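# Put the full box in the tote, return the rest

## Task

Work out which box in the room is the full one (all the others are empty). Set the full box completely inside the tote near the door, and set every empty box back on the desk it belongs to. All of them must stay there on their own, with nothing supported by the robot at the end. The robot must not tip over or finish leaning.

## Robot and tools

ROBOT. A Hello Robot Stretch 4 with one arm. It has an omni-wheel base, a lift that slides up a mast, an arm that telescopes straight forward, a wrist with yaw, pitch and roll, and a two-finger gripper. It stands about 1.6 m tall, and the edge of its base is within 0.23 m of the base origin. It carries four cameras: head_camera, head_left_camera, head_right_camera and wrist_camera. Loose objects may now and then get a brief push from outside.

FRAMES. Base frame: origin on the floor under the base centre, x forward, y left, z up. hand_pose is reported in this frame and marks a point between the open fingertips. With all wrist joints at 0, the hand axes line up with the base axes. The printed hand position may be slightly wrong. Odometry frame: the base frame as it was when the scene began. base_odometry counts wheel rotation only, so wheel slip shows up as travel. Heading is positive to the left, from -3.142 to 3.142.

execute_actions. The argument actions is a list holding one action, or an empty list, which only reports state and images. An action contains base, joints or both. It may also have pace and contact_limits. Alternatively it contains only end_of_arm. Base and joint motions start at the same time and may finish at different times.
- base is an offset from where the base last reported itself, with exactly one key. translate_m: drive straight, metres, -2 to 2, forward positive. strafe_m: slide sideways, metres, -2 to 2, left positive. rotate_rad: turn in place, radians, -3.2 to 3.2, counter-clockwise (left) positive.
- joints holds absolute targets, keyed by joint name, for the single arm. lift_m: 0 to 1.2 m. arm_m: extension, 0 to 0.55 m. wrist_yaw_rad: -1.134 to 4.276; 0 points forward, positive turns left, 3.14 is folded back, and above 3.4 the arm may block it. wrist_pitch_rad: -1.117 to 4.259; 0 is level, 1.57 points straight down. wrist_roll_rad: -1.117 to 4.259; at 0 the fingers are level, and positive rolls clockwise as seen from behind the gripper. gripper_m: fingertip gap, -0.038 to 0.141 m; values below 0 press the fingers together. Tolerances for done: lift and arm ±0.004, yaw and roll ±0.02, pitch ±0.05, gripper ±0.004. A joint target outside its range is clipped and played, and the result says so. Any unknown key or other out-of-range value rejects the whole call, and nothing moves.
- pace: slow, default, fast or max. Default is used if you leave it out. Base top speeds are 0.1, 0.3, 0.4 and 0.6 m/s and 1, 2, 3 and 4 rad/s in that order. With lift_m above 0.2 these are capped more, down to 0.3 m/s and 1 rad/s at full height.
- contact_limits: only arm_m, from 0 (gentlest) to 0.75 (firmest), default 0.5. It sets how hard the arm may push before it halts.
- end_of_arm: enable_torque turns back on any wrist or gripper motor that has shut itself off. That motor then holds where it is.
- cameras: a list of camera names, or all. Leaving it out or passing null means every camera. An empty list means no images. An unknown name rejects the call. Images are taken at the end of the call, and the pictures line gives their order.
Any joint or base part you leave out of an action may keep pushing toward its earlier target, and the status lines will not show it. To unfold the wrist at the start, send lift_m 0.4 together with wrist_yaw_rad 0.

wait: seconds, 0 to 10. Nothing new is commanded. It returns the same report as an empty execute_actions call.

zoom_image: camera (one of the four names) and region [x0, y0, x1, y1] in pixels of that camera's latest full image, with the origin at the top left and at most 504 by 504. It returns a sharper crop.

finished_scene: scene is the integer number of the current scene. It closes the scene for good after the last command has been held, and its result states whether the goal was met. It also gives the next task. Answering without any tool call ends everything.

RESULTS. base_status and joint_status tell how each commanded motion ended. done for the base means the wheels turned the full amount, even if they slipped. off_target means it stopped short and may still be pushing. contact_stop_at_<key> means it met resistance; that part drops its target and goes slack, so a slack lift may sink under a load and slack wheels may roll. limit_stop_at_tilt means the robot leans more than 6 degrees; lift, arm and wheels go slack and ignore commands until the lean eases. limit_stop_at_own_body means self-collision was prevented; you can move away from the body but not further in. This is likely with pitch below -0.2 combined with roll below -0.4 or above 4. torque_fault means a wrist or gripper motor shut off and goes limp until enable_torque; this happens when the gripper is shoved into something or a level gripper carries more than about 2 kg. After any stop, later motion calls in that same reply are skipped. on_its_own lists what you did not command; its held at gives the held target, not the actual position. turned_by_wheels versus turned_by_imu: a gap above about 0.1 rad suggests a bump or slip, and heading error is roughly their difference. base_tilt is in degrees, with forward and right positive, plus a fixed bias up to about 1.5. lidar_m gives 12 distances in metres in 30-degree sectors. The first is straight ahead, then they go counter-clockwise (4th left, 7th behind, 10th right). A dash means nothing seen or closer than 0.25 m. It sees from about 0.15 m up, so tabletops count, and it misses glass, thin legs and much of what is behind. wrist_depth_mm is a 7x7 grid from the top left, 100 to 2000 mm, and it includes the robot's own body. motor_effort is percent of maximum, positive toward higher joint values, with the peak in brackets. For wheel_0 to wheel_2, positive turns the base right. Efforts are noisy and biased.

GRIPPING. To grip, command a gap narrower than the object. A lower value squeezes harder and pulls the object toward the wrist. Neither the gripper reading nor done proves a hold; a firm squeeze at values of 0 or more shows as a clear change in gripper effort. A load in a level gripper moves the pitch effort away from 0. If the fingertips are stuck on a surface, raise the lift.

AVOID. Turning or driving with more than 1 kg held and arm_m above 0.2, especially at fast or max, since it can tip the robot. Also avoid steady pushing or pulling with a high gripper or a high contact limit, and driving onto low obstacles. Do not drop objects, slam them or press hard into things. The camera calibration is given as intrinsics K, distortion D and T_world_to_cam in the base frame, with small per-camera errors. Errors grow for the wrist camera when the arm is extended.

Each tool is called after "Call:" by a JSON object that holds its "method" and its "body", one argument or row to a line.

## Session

Call:
{"method": "execute_actions", "body": {
  "actions": []
}}

Scene clock: 0.00 s.
base_odometry: x=+0.000 y=+0.000 heading=+0.000 (m, m, rad; odometry frame)
turned_by_wheels: +0.000 (rad since the last result)
turned_by_imu: +0.000 (rad since the last result)
base_tilt: forward=+0.6 right=+0.4 (deg)
lidar_m: 1.17 0.81 0.74 0.76 1.63 1.49 1.47 1.00 0.91 0.94 1.28 1.36
base_status: not commanded
joint_positions: lift_m=+0.286 arm_m=-0.001 wrist_yaw_rad=+3.103 wrist_pitch_rad=-0.014 wrist_roll_rad=+0.003 gripper_m=+0.057
joint_status: not commanded
motor_effort: lift_m=+19 arm_m=+0 wrist_yaw_rad=+0 wrist_pitch_rad=-7 wrist_roll_rad=-1 gripper_m=-2 wheel_0=+0 wheel_1=+0 wheel_2=+1 (%)
hand_pose: x=-0.1154 y=+0.0985 z=+0.4683 quat_wxyz=(+0.019, +0.007, +0.001, +1.000) (m; base frame)
wrist_depth_mm: - 138 1808 1756 1576 1464 1366 / - 129 1863 1808 1576 1464 1397 / 106 140 242 1756 1618 1464 1366 / 138 163 1921 1708 1618 1499 1397 / 1098 1397 1808 1756 1618 1499 1366 / 1098 1255 1281 1366 1430 1464 1397 / 1008 960 1042 114 1078 1182 1229
pictures: head_camera, head_left_camera, head_right_camera, wrist_camera
camera_calibration (this result's frames):
wrist_camera: T_world_to_cam=[[0.0837496, 0.990196, 0.111793, -0.156204], [0.0303609, 0.109599, -0.993512, 0.508687], [-0.996024, 0.0866004, -0.0208844, 0.116201], [0, 0, 0, 1]] pos_world=[0.113377, 0.0888577, 0.525276]
Images, in order (width x height): head_camera 420x560, head_left_camera 420x672, head_right_camera 420x672, wrist_camera 616x392.

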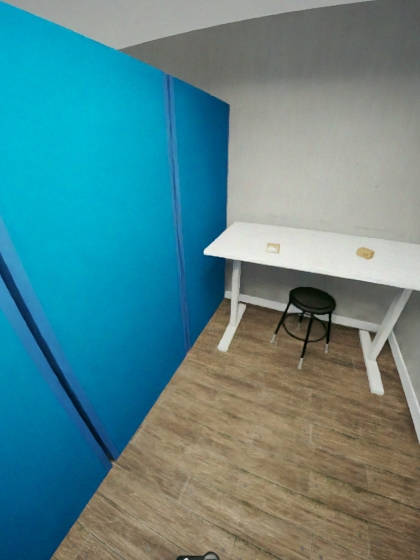

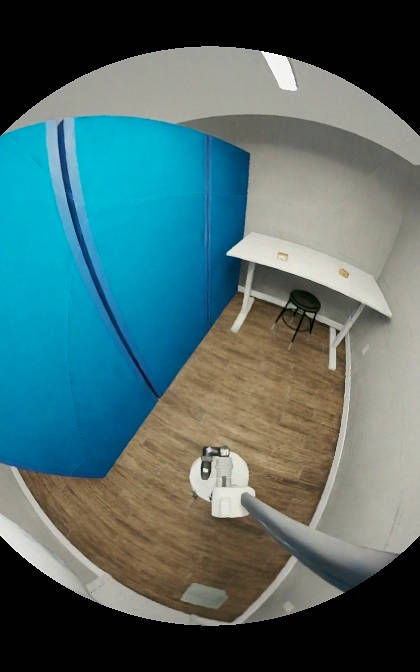

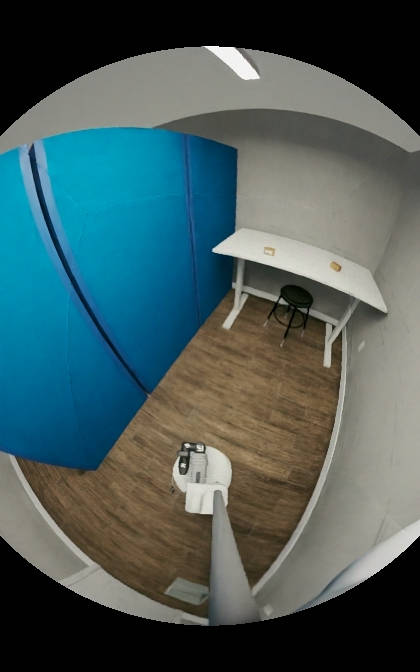

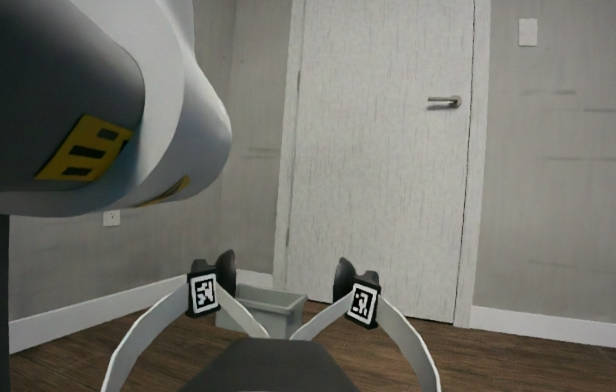

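Call:
{"method": "execute_actions", "body": {
  "actions": [
    {"base":{"rotate_rad":-0.47},"pace":"fast"}
  ],
  "cameras": []
}}

Call:
{"method": "execute_actions", "body": {
  "actions": [
    {"base":{"translate_m":0.7},"joints":{"lift_m":0.95,"wrist_yaw_rad":0,"wrist_pitch_rad":0.3,"gripper_m":0.14},"pace":"fast"}
  ],
  "cameras": ["head_camera","wrist_camera"]
}}

Call:
{"method": "zoom_image", "body": {
  "camera": "head_camera",
  "region": [90,230,340,350]
}}

Scene clock: 1.97 s.
base_odometry: x=+0.000 y=+0.000 heading=-0.470 (m, m, rad; odometry frame)
turned_by_wheels: -0.470 (rad since the last result)
turned_by_imu: -0.479 (rad since the last result)
base_tilt: forward=+0.6 right=+0.4 (deg)
lidar_m: 1.36 1.11 0.79 0.75 0.77 1.61 1.51 1.09 0.99 0.91 0.95 1.31
base_status: done
joint_positions: lift_m=+0.286 arm_m=-0.001 wrist_yaw_rad=+3.103 wrist_pitch_rad=-0.014 wrist_roll_rad=+0.003 gripper_m=+0.057
joint_status: not commanded
motor_effort: lift_m=+19(19) arm_m=+0(0) wrist_yaw_rad=+0(0) wrist_pitch_rad=-7(8) wrist_roll_rad=-1(2) gripper_m=+0(4) wheel_0=+3(8) wheel_1=+2(9) wheel_2=+1(6) (%)
hand_pose: x=-0.1154 y=+0.0985 z=+0.4683 quat_wxyz=(+0.019, +0.007, +0.001, +1.000) (m; base frame)
wrist_depth_mm: - 139 1618 1661 1708 1808 1863 / - 130 1661 1661 1756 1808 1756 / 106 140 241 1708 1756 1808 1863 / 138 163 1661 1708 1756 1808 1863 / 1576 1618 1661 1708 1808 1808 1921 / 1118 1160 1255 1464 1464 1756 1618 / 1008 960 1060 114 1078 1205 1160
pictures: none
No camera images: the call's "cameras" was empty. Leave "cameras" out to get every camera's image.

Scene clock: 5.00 s.
base_odometry: x=+0.624 y=-0.316 heading=-0.469 (m, m, rad; odometry frame)
turned_by_wheels: +0.000 (rad since the last result)
turned_by_imu: +0.000 (rad since the last result)
base_tilt: forward=+0.6 right=+0.4 (deg)
lidar_m: 0.66 0.68 0.79 0.76 0.77 1.09 1.76 1.38 0.96 0.91 0.96 0.71
base_status: done
joint_positions: lift_m=+0.950 arm_m=-0.001 wrist_yaw_rad=+0.000 wrist_pitch_rad=+0.302 wrist_roll_rad=+0.003 gripper_m=+0.140
joint_status: all done
motor_effort: lift_m=+22(22) arm_m=+0(0) wrist_yaw_rad=-1(11) wrist_pitch_rad=-7(6) wrist_roll_rad=+0(0) gripper_m=-1(6) wheel_0=+2(8) wheel_1=+2(9) wheel_2=+1(15) (%)
hand_pose: x=+0.4450 y=-0.0874 z=+1.0422 quat_wxyz=(+0.989, +0.001, +0.150, +0.000) (m; base frame)
wrist_depth_mm: 1138 1160 1182 1182 1182 1182 1182 / 1182 1205 1205 1229 1229 1255 1160 / 891 946 1025 1118 1255 1281 1118 / 549 580 603 640 683 732 778 / 891 480 1430 1464 525 559 585 / 1008 1499 1025 976 206 1255 1098 / 1138 1464 1430 114 1576 1229 1098
pictures: head_camera, wrist_camera
camera_calibration (this result's frames):
wrist_camera: T_world_to_cam=[[-0.00843922, -0.992687, 0.120425, -0.224503], [-0.333282, -0.110751, -0.9363, 1.16512], [0.94279, -0.048037, -0.32991, 0.149981], [0, 0, 0, 1]] pos_world=[0.245019, -0.0866176, 1.16742]
Images, in order (width x height): head_camera 420x560, wrist_camera 616x392.

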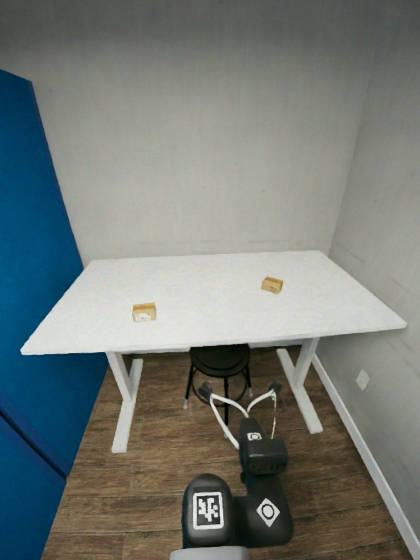

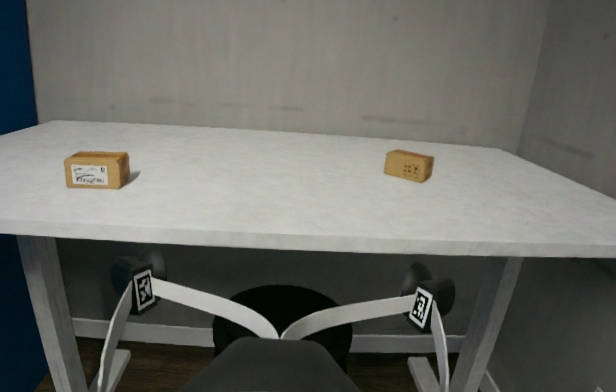

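Region (90, 230, 340, 350) of head_camera's 420x560 image, scaled by 2.016, with more detail than that image has; it fills the top 242 rows of this view, and the rest is white.

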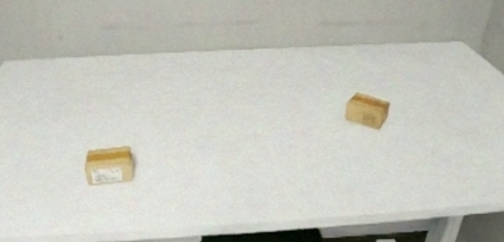

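Call:
{"method": "execute_actions", "body": {
  "actions": [
    {"base":{"strafe_m":0.35},"joints":{"arm_m":0.3,"lift_m":0.9},"pace":"fast"}
  ],
  "cameras": ["head_camera","wrist_camera"]
}}

Scene clock: 8.43 s.
base_odometry: x=+0.782 y=-0.004 heading=-0.469 (m, m, rad; odometry frame)
turned_by_wheels: +0.000 (rad since the last result)
turned_by_imu: -0.001 (rad since the last result)
base_tilt: forward=+0.6 right=+0.4 (deg)
lidar_m: 0.64 0.62 0.44 0.40 0.43 0.61 2.22 1.86 1.33 1.27 0.98 0.68
base_status: done
joint_positions: lift_m=+0.900 arm_m=+0.299 wrist_yaw_rad=+0.000 wrist_pitch_rad=+0.302 wrist_roll_rad=+0.003 gripper_m=+0.140
joint_status: all done
motor_effort: lift_m=+17(20) arm_m=+8(8) wrist_yaw_rad=+0(1) wrist_pitch_rad=-7(7) wrist_roll_rad=-2(0) gripper_m=+4(2) wheel_0=-1(12) wheel_1=+1(11) wheel_2=+0(0) (%)
hand_pose: x=+0.7449 y=-0.0874 z=+0.9926 quat_wxyz=(+0.989, +0.001, +0.151, +0.000) (m; base frame)
wrist_depth_mm: 768 866 878 891 891 917 904 / 788 904 931 931 946 946 960 / 723 715 768 842 976 991 991 / 418 439 462 338 517 554 585 / 300 309 329 297 336 370 379 / 234 224 239 260 206 274 279 / 197 200 204 114 220 220 231
pictures: head_camera, wrist_camera
camera_calibration (this result's frames):
wrist_camera: T_world_to_cam=[[-0.00843918, -0.992686, 0.120426, -0.216002], [-0.333463, -0.110743, -0.936236, 1.2187], [0.942725, -0.0480588, -0.33009, -0.148972], [0, 0, 0, 1]] pos_world=[0.545008, -0.0866193, 1.11783]
Images, in order (width x height): head_camera 420x560, wrist_camera 616x392.

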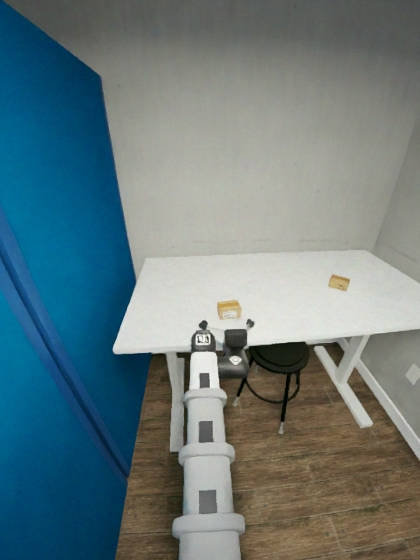

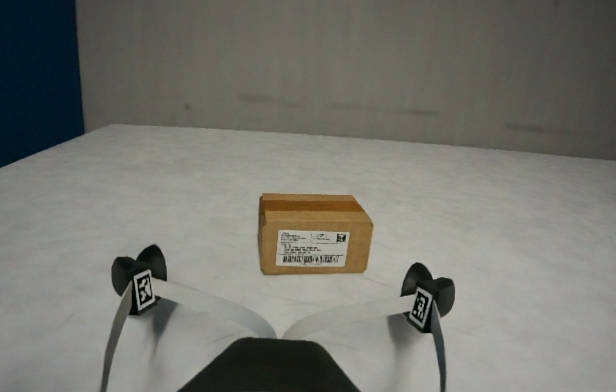

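Call:
{"method": "execute_actions", "body": {
  "actions": [
    {"base":{"strafe_m":-0.02},"joints":{"arm_m":0.37,"lift_m":0.878}}
  ],
  "cameras": ["wrist_camera"]
}}

Scene clock: 10.17 s.
base_odometry: x=+0.773 y=-0.022 heading=-0.469 (m, m, rad; odometry frame)
turned_by_wheels: +0.000 (rad since the last result)
turned_by_imu: +0.000 (rad since the last result)
base_tilt: forward=+0.6 right=+0.4 (deg)
lidar_m: 0.64 0.64 0.44 0.42 0.44 0.63 2.22 1.84 1.28 1.25 1.01 0.70
base_status: done
joint_positions: lift_m=+0.879 arm_m=+0.368 wrist_yaw_rad=-0.002 wrist_pitch_rad=+0.297 wrist_roll_rad=+0.003 gripper_m=+0.140
joint_status: all done
motor_effort: lift_m=+13(17) arm_m=+10(10) wrist_yaw_rad=+6(5) wrist_pitch_rad=+8(9) wrist_roll_rad=-1(2) gripper_m=+0(5) wheel_0=+1(10) wheel_1=+0(8) wheel_2=-2(1) (%)
hand_pose: x=+0.8149 y=-0.0880 z=+0.9724 quat_wxyz=(+0.989, +0.002, +0.148, -0.001) (m; base frame)
wrist_depth_mm: 788 809 820 831 842 842 842 / 820 842 842 854 878 878 891 / 627 654 707 778 891 917 931 / 375 397 418 442 469 504 535 / 268 278 221 223 319 332 343 / 208 199 213 227 218 236 251 / 175 178 182 114 196 196 -
pictures: wrist_camera
camera_calibration (this result's frames):
wrist_camera: T_world_to_cam=[[-0.0112267, -0.992665, 0.120377, -0.211247], [-0.328623, -0.110035, -0.938029, 1.22089], [0.944394, -0.0500898, -0.324977, -0.228091], [0, 0, 0, 1]] pos_world=[0.61425, -0.0867811, 1.09654]
Images, in order (width x height): wrist_camera 616x392.

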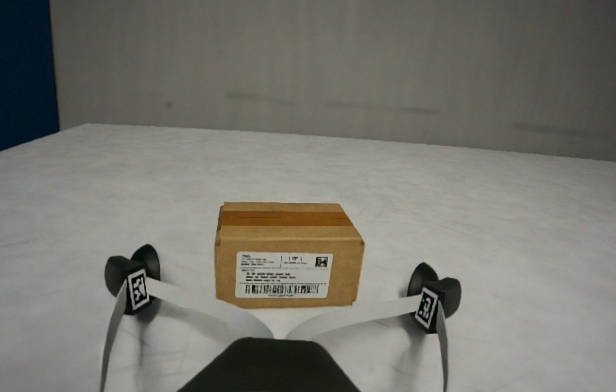

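Fingertips are touching the table; raise a little.

Call:
{"method": "execute_actions", "body": {
  "actions": [
    {"joints":{"lift_m":0.893}}
  ],
  "cameras": []
}}

Call:
{"method": "execute_actions", "body": {
  "actions": [
    {"joints":{"arm_m":0.40}}
  ],
  "cameras": ["wrist_camera"]
}}

Call:
{"method": "execute_actions", "body": {
  "actions": [
    {"joints":{"gripper_m":0.045}}
  ],
  "cameras": ["wrist_camera"]
}}

Call:
{"method": "execute_actions", "body": {
  "actions": [
    {"joints":{"lift_m":0.915}}
  ],
  "cameras": ["wrist_camera"]
}}

Scene clock: 11.40 s.
base_odometry: x=+0.773 y=-0.022 heading=-0.469 (m, m, rad; odometry frame)
turned_by_wheels: +0.000 (rad since the last result)
turned_by_imu: +0.000 (rad since the last result)
base_tilt: forward=+0.6 right=+0.4 (deg)
lidar_m: 0.65 0.63 0.46 0.43 0.46 0.60 2.23 1.82 1.31 1.25 0.97 0.69
base_status: not commanded
joint_positions: lift_m=+0.893 arm_m=+0.369 wrist_yaw_rad=+0.000 wrist_pitch_rad=+0.302 wrist_roll_rad=+0.003 gripper_m=+0.140
joint_status: all done
motor_effort: lift_m=+22(23) arm_m=+8(10) wrist_yaw_rad=+0(6) wrist_pitch_rad=-5(9) wrist_roll_rad=-1(1) gripper_m=-4(1) wheel_0=+1(2) wheel_1=+0(0) wheel_2=-2(2) (%)
hand_pose: x=+0.8149 y=-0.0875 z=+0.9852 quat_wxyz=(+0.989, +0.001, +0.150, +0.000) (m; base frame)
wrist_depth_mm: 798 809 820 831 831 842 842 / 820 842 866 866 878 878 891 / 661 683 741 809 904 904 931 / 399 415 439 466 492 525 554 / 286 294 243 227 340 353 364 / 224 216 220 230 206 263 267 / 187 190 195 114 211 209 -
pictures: none
No camera images: the call's "cameras" was empty. Leave "cameras" out to get every camera's image.

Scene clock: 12.23 s.
base_odometry: x=+0.773 y=-0.022 heading=-0.469 (m, m, rad; odometry frame)
turned_by_wheels: +0.000 (rad since the last result)
turned_by_imu: +0.000 (rad since the last result)
base_tilt: forward=+0.6 right=+0.4 (deg)
lidar_m: 0.65 0.64 0.46 0.43 0.45 0.61 2.21 1.84 1.27 1.25 1.00 0.68
base_status: not commanded
joint_positions: lift_m=+0.893 arm_m=+0.399 wrist_yaw_rad=+0.000 wrist_pitch_rad=+0.302 wrist_roll_rad=+0.003 gripper_m=+0.140
joint_status: all done
motor_effort: lift_m=+22(22) arm_m=+8(8) wrist_yaw_rad=-1(0) wrist_pitch_rad=-6(5) wrist_roll_rad=-1(1) gripper_m=-4(1) wheel_0=+2(2) wheel_1=+0(0) wheel_2=-2(2) (%)
hand_pose: x=+0.8449 y=-0.0874 z=+0.9852 quat_wxyz=(+0.989, +0.001, +0.150, +0.000) (m; base frame)
wrist_depth_mm: 768 778 798 798 809 809 809 / 788 809 820 831 842 854 854 / 654 683 741 809 866 891 891 / 397 418 439 466 492 525 559 / 286 294 276 222 340 351 364 / 223 215 187 194 202 262 267 / 188 190 195 114 210 209 -
pictures: wrist_camera
camera_calibration (this result's frames):
wrist_camera: T_world_to_cam=[[-0.00864501, -0.992685, 0.120423, -0.214139], [-0.333125, -0.110689, -0.936363, 1.24499], [0.942843, -0.0482107, -0.329731, -0.246143], [0, 0, 0, 1]] pos_world=[0.644961, -0.0866315, 1.11039]
Images, in order (width x height): wrist_camera 616x392.

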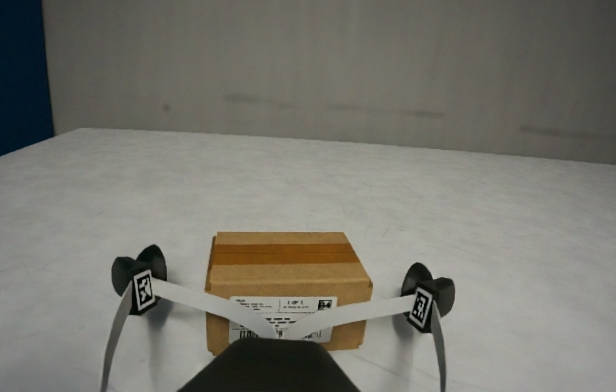

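Scene clock: 14.20 s.
base_odometry: x=+0.773 y=-0.022 heading=-0.469 (m, m, rad; odometry frame)
turned_by_wheels: +0.000 (rad since the last result)
turned_by_imu: +0.000 (rad since the last result)
base_tilt: forward=+0.6 right=+0.4 (deg)
lidar_m: 0.65 0.65 0.46 0.44 0.44 0.61 2.22 1.85 1.31 1.25 0.98 0.69
base_status: not commanded
joint_positions: lift_m=+0.893 arm_m=+0.399 wrist_yaw_rad=+0.000 wrist_pitch_rad=+0.306 wrist_roll_rad=+0.003 gripper_m=+0.045
joint_status: all done
motor_effort: lift_m=+22(22) arm_m=+8(8) wrist_yaw_rad=+0(0) wrist_pitch_rad=-17(18) wrist_roll_rad=-2(2) gripper_m=-17(17) wheel_0=+2(2) wheel_1=+0(0) wheel_2=-2(2) (%)
hand_pose: x=+0.8446 y=-0.0874 z=+0.9841 quat_wxyz=(+0.988, +0.001, +0.152, +0.000) (m; base frame)
wrist_depth_mm: 768 778 788 788 798 809 809 / 798 809 831 831 854 842 854 / 634 661 707 768 878 878 891 / 387 407 427 449 477 508 539 / 281 293 216 213 330 345 355 / 219 187 177 182 187 258 262 / 185 186 183 114 203 206 -
pictures: wrist_camera
camera_calibration (this result's frames):
wrist_camera: T_world_to_cam=[[-0.00809285, -0.992686, 0.120457, -0.214489], [-0.336826, -0.110715, -0.935035, 1.24568], [0.941532, -0.0481402, -0.333467, -0.241412], [0, 0, 0, 1]] pos_world=[0.64514, -0.0866258, 1.11009]
Images, in order (width x height): wrist_camera 616x392.

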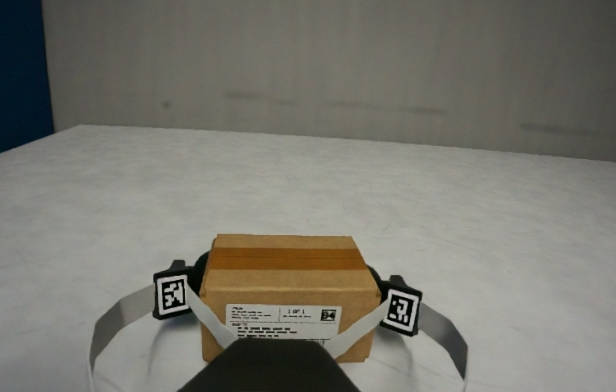

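Scene clock: 15.03 s.
base_odometry: x=+0.773 y=-0.022 heading=-0.469 (m, m, rad; odometry frame)
turned_by_wheels: +0.000 (rad since the last result)
turned_by_imu: +0.000 (rad since the last result)
base_tilt: forward=+0.6 right=+0.4 (deg)
lidar_m: 0.63 0.63 0.45 0.41 0.45 0.63 2.21 1.81 1.30 1.25 0.99 0.70
base_status: not commanded
joint_positions: lift_m=+0.915 arm_m=+0.399 wrist_yaw_rad=+0.000 wrist_pitch_rad=+0.306 wrist_roll_rad=+0.003 gripper_m=+0.045
joint_status: all done
motor_effort: lift_m=+24(22) arm_m=+8(8) wrist_yaw_rad=-1(0) wrist_pitch_rad=-19(18) wrist_roll_rad=-2(1) gripper_m=-23(17) wheel_0=+1(1) wheel_1=+0(0) wheel_2=-2(2) (%)
hand_pose: x=+0.8446 y=-0.0874 z=+1.0059 quat_wxyz=(+0.988, +0.001, +0.153, +0.000) (m; base frame)
wrist_depth_mm: 768 778 788 798 798 820 820 / 798 820 820 842 842 854 854 / 750 759 854 866 891 891 904 / 442 462 492 517 544 580 615 / 320 334 217 213 379 392 404 / 250 187 177 182 186 294 298 / 211 213 185 114 231 235 246
pictures: wrist_camera
camera_calibration (this result's frames):
wrist_camera: T_world_to_cam=[[-0.00804415, -0.992686, 0.12046, -0.217156], [-0.337205, -0.110715, -0.934898, 1.26621], [0.941397, -0.0481402, -0.333848, -0.233625], [0, 0, 0, 1]] pos_world=[0.645159, -0.0866258, 1.13194]
Images, in order (width x height): wrist_camera 616x392.

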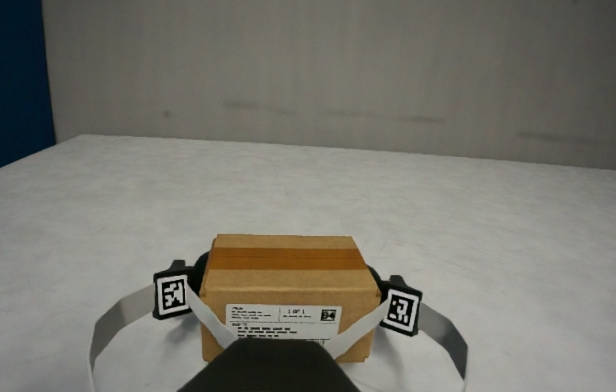

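Call:
{"method": "execute_actions", "body": {
  "actions": [
    {"base":{"translate_m":-0.2},"joints":{"arm_m":0.0,"gripper_m":0.03,"lift_m":0.93},"pace":"fast"}
  ],
  "cameras": []
}}

Call:
{"method": "execute_actions", "body": {
  "actions": [
    {"base":{"rotate_rad":-2.66},"joints":{"lift_m":0.55,"wrist_pitch_rad":1.57,"wrist_roll_rad":1.57}}
  ],
  "cameras": []
}}

Call:
{"method": "execute_actions", "body": {
  "actions": [
    {"base":{"translate_m":1.0},"joints":{"arm_m":0.15},"pace":"fast"}
  ],
  "cameras": ["head_camera","wrist_camera"]
}}

Scene clock: 18.03 s.
base_odometry: x=+0.595 y=+0.068 heading=-0.470 (m, m, rad; odometry frame)
turned_by_wheels: +0.000 (rad since the last result)
turned_by_imu: -0.001 (rad since the last result)
base_tilt: forward=+0.6 right=+0.5 (deg)
lidar_m: 0.85 0.64 0.45 0.43 0.45 0.62 1.99 1.70 1.30 1.25 1.28 0.88
base_status: done
joint_positions: lift_m=+0.930 arm_m=+0.001 wrist_yaw_rad=+0.000 wrist_pitch_rad=+0.307 wrist_roll_rad=+0.003 gripper_m=+0.031
joint_status: all done
motor_effort: lift_m=+24(26) arm_m=-8(9) wrist_yaw_rad=+0(2) wrist_pitch_rad=-20(20) wrist_roll_rad=+0(1) gripper_m=-21(26) wheel_0=-3(7) wheel_1=-1(6) wheel_2=-1(12) (%)
hand_pose: x=+0.4473 y=-0.0875 z=+1.0208 quat_wxyz=(+0.988, +0.001, +0.153, +0.000) (m; base frame)
wrist_depth_mm: 798 1182 1308 1366 1366 1430 1366 / 809 1229 1366 1430 1430 1430 1464 / 788 842 891 976 1078 1182 1430 / 788 1205 1537 1576 1618 809 891 / 866 1336 214 209 1661 1708 1336 / 854 180 173 178 182 1808 1397 / 809 1366 180 114 1464 1430 1464
pictures: none
No camera images: the call's "cameras" was empty. Leave "cameras" out to get every camera's image.

Scene clock: 20.80 s.
base_odometry: x=+0.595 y=+0.068 heading=-3.129 (m, m, rad; odometry frame)
turned_by_wheels: -2.660 (rad since the last result)
turned_by_imu: -2.713 (rad since the last result)
base_tilt: forward=+0.6 right=+0.4 (deg)
lidar_m: 1.67 1.31 1.25 1.29 0.93 0.85 0.68 0.46 0.42 0.42 0.59 2.00
base_status: done
joint_positions: lift_m=+0.550 arm_m=+0.001 wrist_yaw_rad=+0.000 wrist_pitch_rad=+1.569 wrist_roll_rad=+1.569 gripper_m=+0.031
joint_status: all done
motor_effort: lift_m=+18(21) arm_m=-8(8) wrist_yaw_rad=+0(3) wrist_pitch_rad=+1(16) wrist_roll_rad=+1(6) gripper_m=-25(22) wheel_0=+3(8) wheel_1=+1(9) wheel_2=+2(8) (%)
hand_pose: x=+0.1727 y=-0.0874 z=+0.4399 quat_wxyz=(+0.501, +0.500, +0.500, -0.499) (m; base frame)
wrist_depth_mm: 640 647 661 661 668 597 517 / 647 654 661 668 683 691 615 / 647 661 661 668 676 683 699 / 647 654 661 469 466 473 707 / 654 654 213 209 462 469 314 / 654 180 173 177 183 477 715 / 654 661 180 114 466 477 715
pictures: none
No camera images: the call's "cameras" was empty. Leave "cameras" out to get every camera's image.

Scene clock: 24.57 s.
base_odometry: x=-0.405 y=+0.056 heading=-3.129 (m, m, rad; odometry frame)
turned_by_wheels: +0.000 (rad since the last result)
turned_by_imu: +0.000 (rad since the last result)
base_tilt: forward=+0.6 right=+0.4 (deg)
lidar_m: 0.68 0.89 0.79 0.82 1.11 1.77 1.34 0.92 0.86 0.88 1.22 1.08
base_status: done
joint_positions: lift_m=+0.550 arm_m=+0.149 wrist_yaw_rad=+0.000 wrist_pitch_rad=+1.570 wrist_roll_rad=+1.569 gripper_m=+0.031
joint_status: all done
motor_effort: lift_m=+18(18) arm_m=+8(6) wrist_yaw_rad=+0(2) wrist_pitch_rad=+0(3) wrist_roll_rad=+1(0) gripper_m=-25(23) wheel_0=+2(8) wheel_1=+2(8) wheel_2=+1(12) (%)
hand_pose: x=+0.3198 y=-0.0874 z=+0.4399 quat_wxyz=(+0.501, +0.500, +0.500, -0.499) (m; base frame)
wrist_depth_mm: 640 647 654 668 676 683 691 / 640 647 661 676 676 683 699 / 647 647 661 661 676 691 699 / 640 654 668 676 621 473 477 / 647 654 213 209 466 473 477 / 654 180 173 177 182 473 477 / 647 654 181 114 469 473 480
pictures: head_camera, wrist_camera
camera_calibration (this result's frames):
wrist_camera: T_world_to_cam=[[-0.992237, -0.116646, 0.0431195, 0.272167], [-0.114965, 0.99258, 0.0396044, 0.156813], [-0.0474192, 0.0343398, -0.998285, 0.687125], [0, 0, 0, 1]] pos_world=[0.320665, -0.147498, 0.668]
Images, in order (width x height): head_camera 420x560, wrist_camera 616x392.

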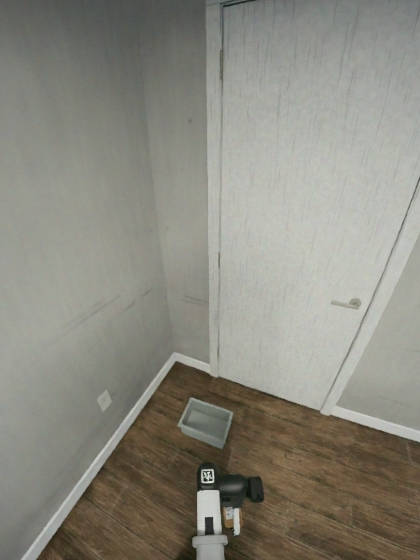

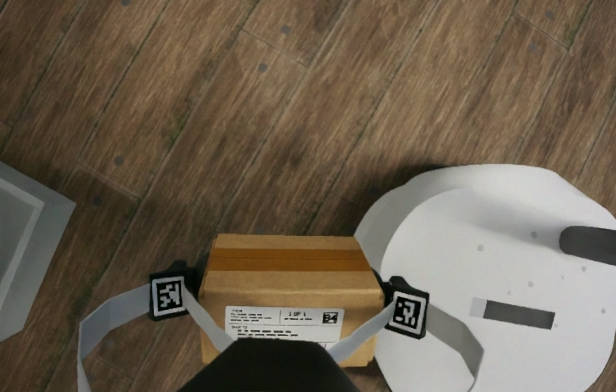

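Call:
{"method": "execute_actions", "body": {
  "actions": [
    {"base":{"strafe_m":0.135},"joints":{"arm_m":0.4,"wrist_roll_rad":0.37,"lift_m":0.44},"pace":"fast"}
  ],
  "cameras": []
}}

Call:
{"method": "execute_actions", "body": {
  "actions": [
    {"base":{"translate_m":0.2}}
  ],
  "cameras": ["head_camera","wrist_camera"]
}}

Scene clock: 26.87 s.
base_odometry: x=-0.403 y=-0.079 heading=-3.129 (m, m, rad; odometry frame)
turned_by_wheels: +0.000 (rad since the last result)
turned_by_imu: +0.000 (rad since the last result)
base_tilt: forward=+0.7 right=+0.4 (deg)
lidar_m: 0.71 0.75 0.68 0.70 0.91 1.72 1.55 1.04 0.98 0.99 1.24 0.73
base_status: done
joint_positions: lift_m=+0.440 arm_m=+0.399 wrist_yaw_rad=+0.000 wrist_pitch_rad=+1.570 wrist_roll_rad=+0.371 gripper_m=+0.031
joint_status: all done
motor_effort: lift_m=+18(18) arm_m=+8(9) wrist_yaw_rad=-1(1) wrist_pitch_rad=+0(1) wrist_roll_rad=-3(7) gripper_m=-26(27) wheel_0=+1(13) wheel_1=+0(13) wheel_2=+0(1) (%)
hand_pose: x=+0.5699 y=-0.0874 z=+0.3298 quat_wxyz=(+0.695, +0.130, +0.695, -0.130) (m; base frame)
wrist_depth_mm: 535 525 539 549 554 559 569 / 535 539 539 544 559 559 569 / 535 549 549 554 559 564 574 / 544 549 554 559 564 569 574 / 549 554 214 209 569 569 580 / 554 180 173 178 182 580 585 / 554 564 181 114 580 580 591
pictures: none
No camera images: the call's "cameras" was empty. Leave "cameras" out to get every camera's image.

Scene clock: 28.93 s.
base_odometry: x=-0.603 y=-0.082 heading=-3.128 (m, m, rad; odometry frame)
turned_by_wheels: +0.000 (rad since the last result)
turned_by_imu: +0.000 (rad since the last result)
base_tilt: forward=+0.6 right=+0.4 (deg)
lidar_m: 0.55 0.66 0.60 0.60 0.80 1.89 1.69 1.15 1.05 1.59 1.02 0.53
base_status: done
joint_positions: lift_m=+0.440 arm_m=+0.399 wrist_yaw_rad=+0.000 wrist_pitch_rad=+1.570 wrist_roll_rad=+0.371 gripper_m=+0.031
joint_status: not commanded
motor_effort: lift_m=+18(18) arm_m=+8(8) wrist_yaw_rad=-1(2) wrist_pitch_rad=+0(1) wrist_roll_rad=-1(2) gripper_m=-24(23) wheel_0=+3(8) wheel_1=+2(4) wheel_2=+1(9) (%)
hand_pose: x=+0.5699 y=-0.0874 z=+0.3298 quat_wxyz=(+0.695, +0.130, +0.695, -0.130) (m; base frame)
wrist_depth_mm: 535 535 544 549 554 564 564 / 535 539 530 512 559 564 569 / 539 549 544 554 539 569 574 / 539 549 549 554 559 569 574 / 544 549 214 209 530 569 580 / 554 180 173 177 182 580 585 / 554 559 181 114 580 580 591
pictures: head_camera, wrist_camera
camera_calibration (this result's frames):
wrist_camera: T_world_to_cam=[[-0.251913, -0.96676, 0.0437658, 0.0285914], [-0.966539, 0.253602, 0.0385829, 0.610966], [-0.0483995, -0.0325818, -0.998297, 0.583874], [0, 0, 0, 1]] pos_world=[0.625984, -0.108278, 0.558055]
Images, in order (width x height): head_camera 420x560, wrist_camera 616x392.

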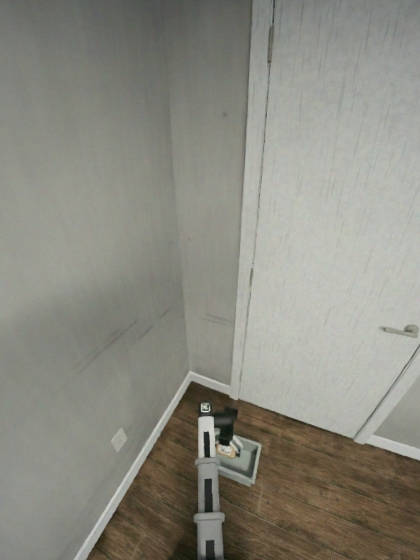

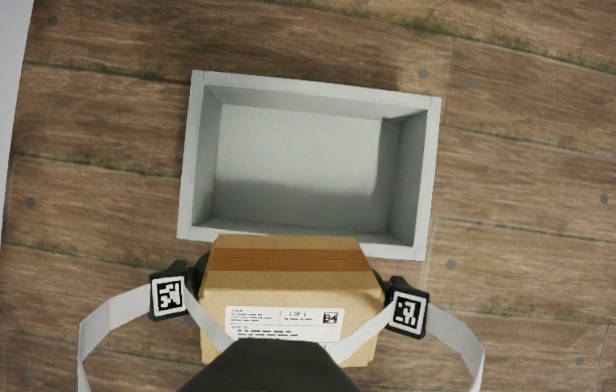

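Call:
{"method": "execute_actions", "body": {
  "actions": [
    {"base":{"strafe_m":-0.027},"joints":{"arm_m":0.495,"lift_m":0.36}}
  ],
  "cameras": ["head_camera","wrist_camera"]
}}

Scene clock: 30.70 s.
base_odometry: x=-0.603 y=-0.055 heading=-3.128 (m, m, rad; odometry frame)
turned_by_wheels: +0.000 (rad since the last result)
turned_by_imu: +0.000 (rad since the last result)
base_tilt: forward=+0.6 right=+0.4 (deg)
lidar_m: 0.51 0.68 0.62 0.65 0.82 1.91 1.63 1.13 1.06 1.56 1.01 0.50
base_status: done
joint_positions: lift_m=+0.360 arm_m=+0.494 wrist_yaw_rad=+0.000 wrist_pitch_rad=+1.570 wrist_roll_rad=+0.371 gripper_m=+0.031
joint_status: all done
motor_effort: lift_m=+18(21) arm_m=+8(9) wrist_yaw_rad=+0(0) wrist_pitch_rad=+0(0) wrist_roll_rad=-2(2) gripper_m=-24(27) wheel_0=+1(9) wheel_1=-1(8) wheel_2=+0(6) (%)
hand_pose: x=+0.6648 y=-0.0874 z=+0.2498 quat_wxyz=(+0.695, +0.130, +0.695, -0.130) (m; base frame)
wrist_depth_mm: 455 459 466 469 473 477 484 / 459 462 469 469 480 484 488 / 462 462 469 473 480 484 488 / 466 466 469 473 473 488 492 / 466 469 213 209 480 492 500 / 469 180 173 177 182 496 500 / 469 477 181 114 370 500 504
pictures: head_camera, wrist_camera
camera_calibration (this result's frames):
wrist_camera: T_world_to_cam=[[-0.251905, -0.966759, 0.0438164, 0.0559746], [-0.966531, 0.253603, 0.038777, 0.705698], [-0.0486, -0.0325818, -0.998287, 0.508739], [0, 0, 0, 1]] pos_world=[0.720904, -0.108278, 0.47805]
Images, in order (width x height): head_camera 420x560, wrist_camera 616x392.

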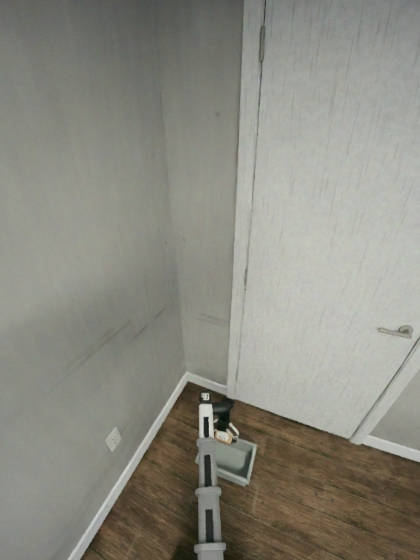

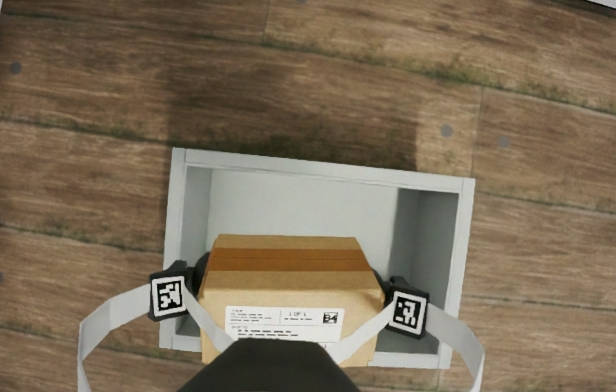

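Call:
{"method": "execute_actions", "body": {
  "actions": [
    {"joints":{"lift_m":0.17}}
  ],
  "cameras": ["wrist_camera"]
}}

Scene clock: 32.90 s.
base_odometry: x=-0.603 y=-0.055 heading=-3.128 (m, m, rad; odometry frame)
turned_by_wheels: +0.000 (rad since the last result)
turned_by_imu: +0.000 (rad since the last result)
base_tilt: forward=+0.6 right=+0.4 (deg)
lidar_m: 0.54 0.67 0.61 0.65 0.85 1.91 1.66 1.12 1.03 1.57 1.01 0.50
base_status: not commanded
joint_positions: lift_m=+0.170 arm_m=+0.494 wrist_yaw_rad=+0.000 wrist_pitch_rad=+1.570 wrist_roll_rad=+0.371 gripper_m=+0.031
joint_status: all done
motor_effort: lift_m=+18(16) arm_m=+8(8) wrist_yaw_rad=+0(1) wrist_pitch_rad=+0(0) wrist_roll_rad=-2(2) gripper_m=-26(21) wheel_0=+0(0) wheel_1=-1(1) wheel_2=+0(0) (%)
hand_pose: x=+0.6648 y=-0.0874 z=+0.0599 quat_wxyz=(+0.695, +0.130, +0.695, -0.130) (m; base frame)
wrist_depth_mm: 271 274 278 281 283 286 289 / 274 277 279 282 285 287 290 / 160 161 163 165 285 290 293 / 161 232 279 283 286 257 193 / 165 236 213 209 289 290 225 / 167 180 173 177 183 281 220 / 163 250 181 114 291 252 -
pictures: wrist_camera
camera_calibration (this result's frames):
wrist_camera: T_world_to_cam=[[-0.251905, -0.966759, 0.0438164, 0.0643004], [-0.966531, 0.253603, 0.038777, 0.713069], [-0.0486, -0.0325818, -0.998287, 0.319077], [0, 0, 0, 1]] pos_world=[0.720908, -0.108278, 0.288062]
Images, in order (width x height): wrist_camera 616x392.

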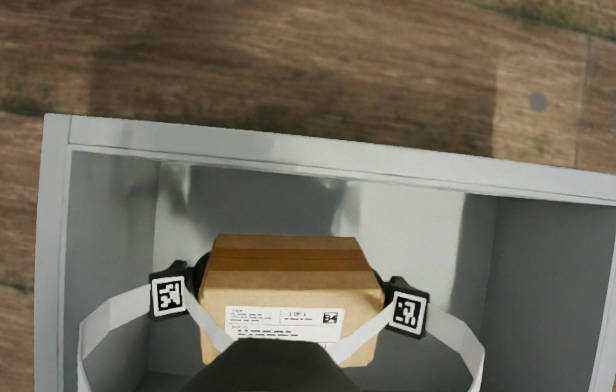

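Call:
{"method": "execute_actions", "body": {
  "actions": [
    {"base":{"strafe_m":-0.022},"joints":{"lift_m":0.142,"arm_m":0.485}}
  ],
  "cameras": ["wrist_camera"]
}}

Scene clock: 34.20 s.
base_odometry: x=-0.604 y=-0.033 heading=-3.128 (m, m, rad; odometry frame)
turned_by_wheels: +0.000 (rad since the last result)
turned_by_imu: +0.000 (rad since the last result)
base_tilt: forward=+0.6 right=+0.4 (deg)
lidar_m: 0.52 0.70 0.64 0.66 0.85 1.91 1.61 1.08 1.03 1.56 0.99 0.50
base_status: done
joint_positions: lift_m=+0.142 arm_m=+0.486 wrist_yaw_rad=+0.000 wrist_pitch_rad=+1.570 wrist_roll_rad=+0.371 gripper_m=+0.031
joint_status: all done
motor_effort: lift_m=+17(17) arm_m=-8(7) wrist_yaw_rad=+0(1) wrist_pitch_rad=+0(0) wrist_roll_rad=-3(2) gripper_m=-27(24) wheel_0=+2(11) wheel_1=-2(6) wheel_2=+0(4) (%)
hand_pose: x=+0.6576 y=-0.0874 z=+0.0319 quat_wxyz=(+0.695, +0.130, +0.695, -0.130) (m; base frame)
wrist_depth_mm: 246 248 251 253 255 258 260 / 247 249 252 254 257 259 263 / 132 134 135 137 257 262 264 / 186 250 253 255 256 191 141 / 190 252 213 209 258 260 200 / 191 180 173 177 183 240 193 / 182 254 181 114 263 217 -
pictures: wrist_camera
camera_calibration (this result's frames):
wrist_camera: T_world_to_cam=[[-0.251905, -0.966759, 0.0438251, 0.0637163], [-0.966529, 0.253604, 0.0388103, 0.707209], [-0.0486345, -0.0325817, -0.998285, 0.290812], [0, 0, 0, 1]] pos_world=[0.713732, -0.108278, 0.260074]
Images, in order (width x height): wrist_camera 616x392.

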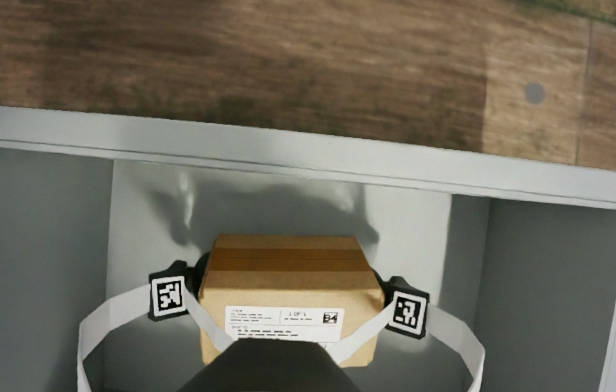

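Call:
{"method": "execute_actions", "body": {
  "actions": [
    {"joints":{"gripper_m":0.115}}
  ],
  "cameras": ["wrist_camera"]
}}

Call:
{"method": "execute_actions", "body": {
  "actions": [
    {"joints":{"lift_m":0.3},"pace":"fast"}
  ],
  "cameras": ["wrist_camera"]
}}

Scene clock: 36.23 s.
base_odometry: x=-0.604 y=-0.033 heading=-3.128 (m, m, rad; odometry frame)
turned_by_wheels: +0.000 (rad since the last result)
turned_by_imu: +0.000 (rad since the last result)
base_tilt: forward=+0.6 right=+0.4 (deg)
lidar_m: 0.52 0.71 0.64 0.67 0.87 1.90 1.60 1.09 1.04 1.54 0.98 0.53
base_status: not commanded
joint_positions: lift_m=+0.142 arm_m=+0.486 wrist_yaw_rad=+0.000 wrist_pitch_rad=+1.569 wrist_roll_rad=+0.370 gripper_m=+0.115
joint_status: all done
motor_effort: lift_m=+17(18) arm_m=-8(8) wrist_yaw_rad=-1(3) wrist_pitch_rad=+1(6) wrist_roll_rad=-1(2) gripper_m=-1(27) wheel_0=+1(1) wheel_1=-1(1) wheel_2=+0(0) (%)
hand_pose: x=+0.6578 y=-0.0874 z=+0.0319 quat_wxyz=(+0.696, +0.130, +0.695, -0.130) (m; base frame)
wrist_depth_mm: 247 249 251 254 256 260 262 / 248 250 253 256 258 260 264 / 133 135 136 138 258 262 265 / 186 251 253 256 258 144 143 / 190 251 250 227 260 260 200 / 192 236 196 198 200 253 193 / 194 255 256 114 264 244 -
pictures: wrist_camera
camera_calibration (this result's frames):
wrist_camera: T_world_to_cam=[[-0.251552, -0.966857, 0.0436953, 0.0635207], [-0.966648, 0.253229, 0.0383116, 0.707427], [-0.0481068, -0.0326006, -0.99831, 0.290472], [0, 0, 0, 1]] pos_world=[0.713785, -0.108256, 0.260103]
Images, in order (width x height): wrist_camera 616x392.

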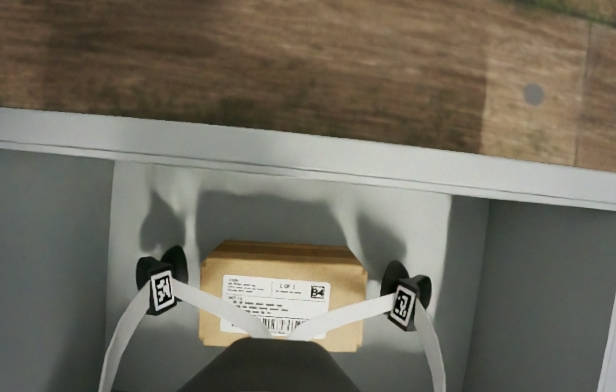

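Scene clock: 37.63 s.
base_odometry: x=-0.604 y=-0.033 heading=-3.128 (m, m, rad; odometry frame)
turned_by_wheels: +0.000 (rad since the last result)
turned_by_imu: +0.000 (rad since the last result)
base_tilt: forward=+0.6 right=+0.4 (deg)
lidar_m: 0.55 0.70 0.65 0.67 0.85 1.92 1.60 1.11 1.02 1.55 0.97 0.55
base_status: not commanded
joint_positions: lift_m=+0.300 arm_m=+0.486 wrist_yaw_rad=+0.000 wrist_pitch_rad=+1.570 wrist_roll_rad=+0.370 gripper_m=+0.115
joint_status: all done
motor_effort: lift_m=+22(22) arm_m=-8(8) wrist_yaw_rad=-1(1) wrist_pitch_rad=+1(1) wrist_roll_rad=-1(1) gripper_m=-1(2) wheel_0=+2(2) wheel_1=-2(2) wheel_2=+0(0) (%)
hand_pose: x=+0.6577 y=-0.0874 z=+0.1895 quat_wxyz=(+0.695, +0.130, +0.695, -0.130) (m; base frame)
wrist_depth_mm: 399 402 404 407 415 421 421 / 399 404 410 410 415 421 424 / 402 407 410 415 421 424 427 / 404 342 413 415 402 427 430 / 407 315 410 357 418 430 433 / 410 297 404 418 208 433 436 / 415 306 314 114 347 433 439
pictures: wrist_camera
camera_calibration (this result's frames):
wrist_camera: T_world_to_cam=[[-0.251688, -0.966819, 0.0437534, 0.0566936], [-0.9666, 0.253375, 0.0385347, 0.701246], [-0.0483421, -0.0325934, -0.998299, 0.447992], [0, 0, 0, 1]] pos_world=[0.713751, -0.108264, 0.417727]
Images, in order (width x height): wrist_camera 616x392.

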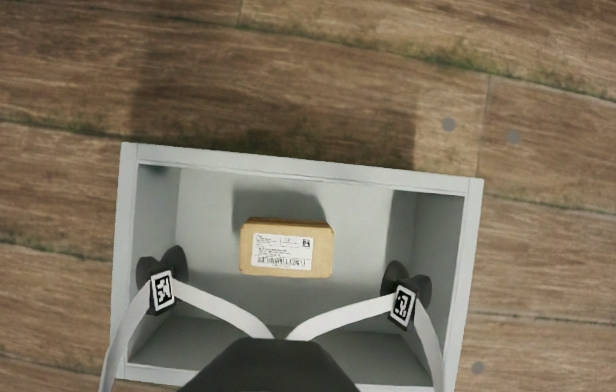

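Call:
{"method": "finished_scene", "body": {
  "scene": 2
}}

The scene is finished: the task was done.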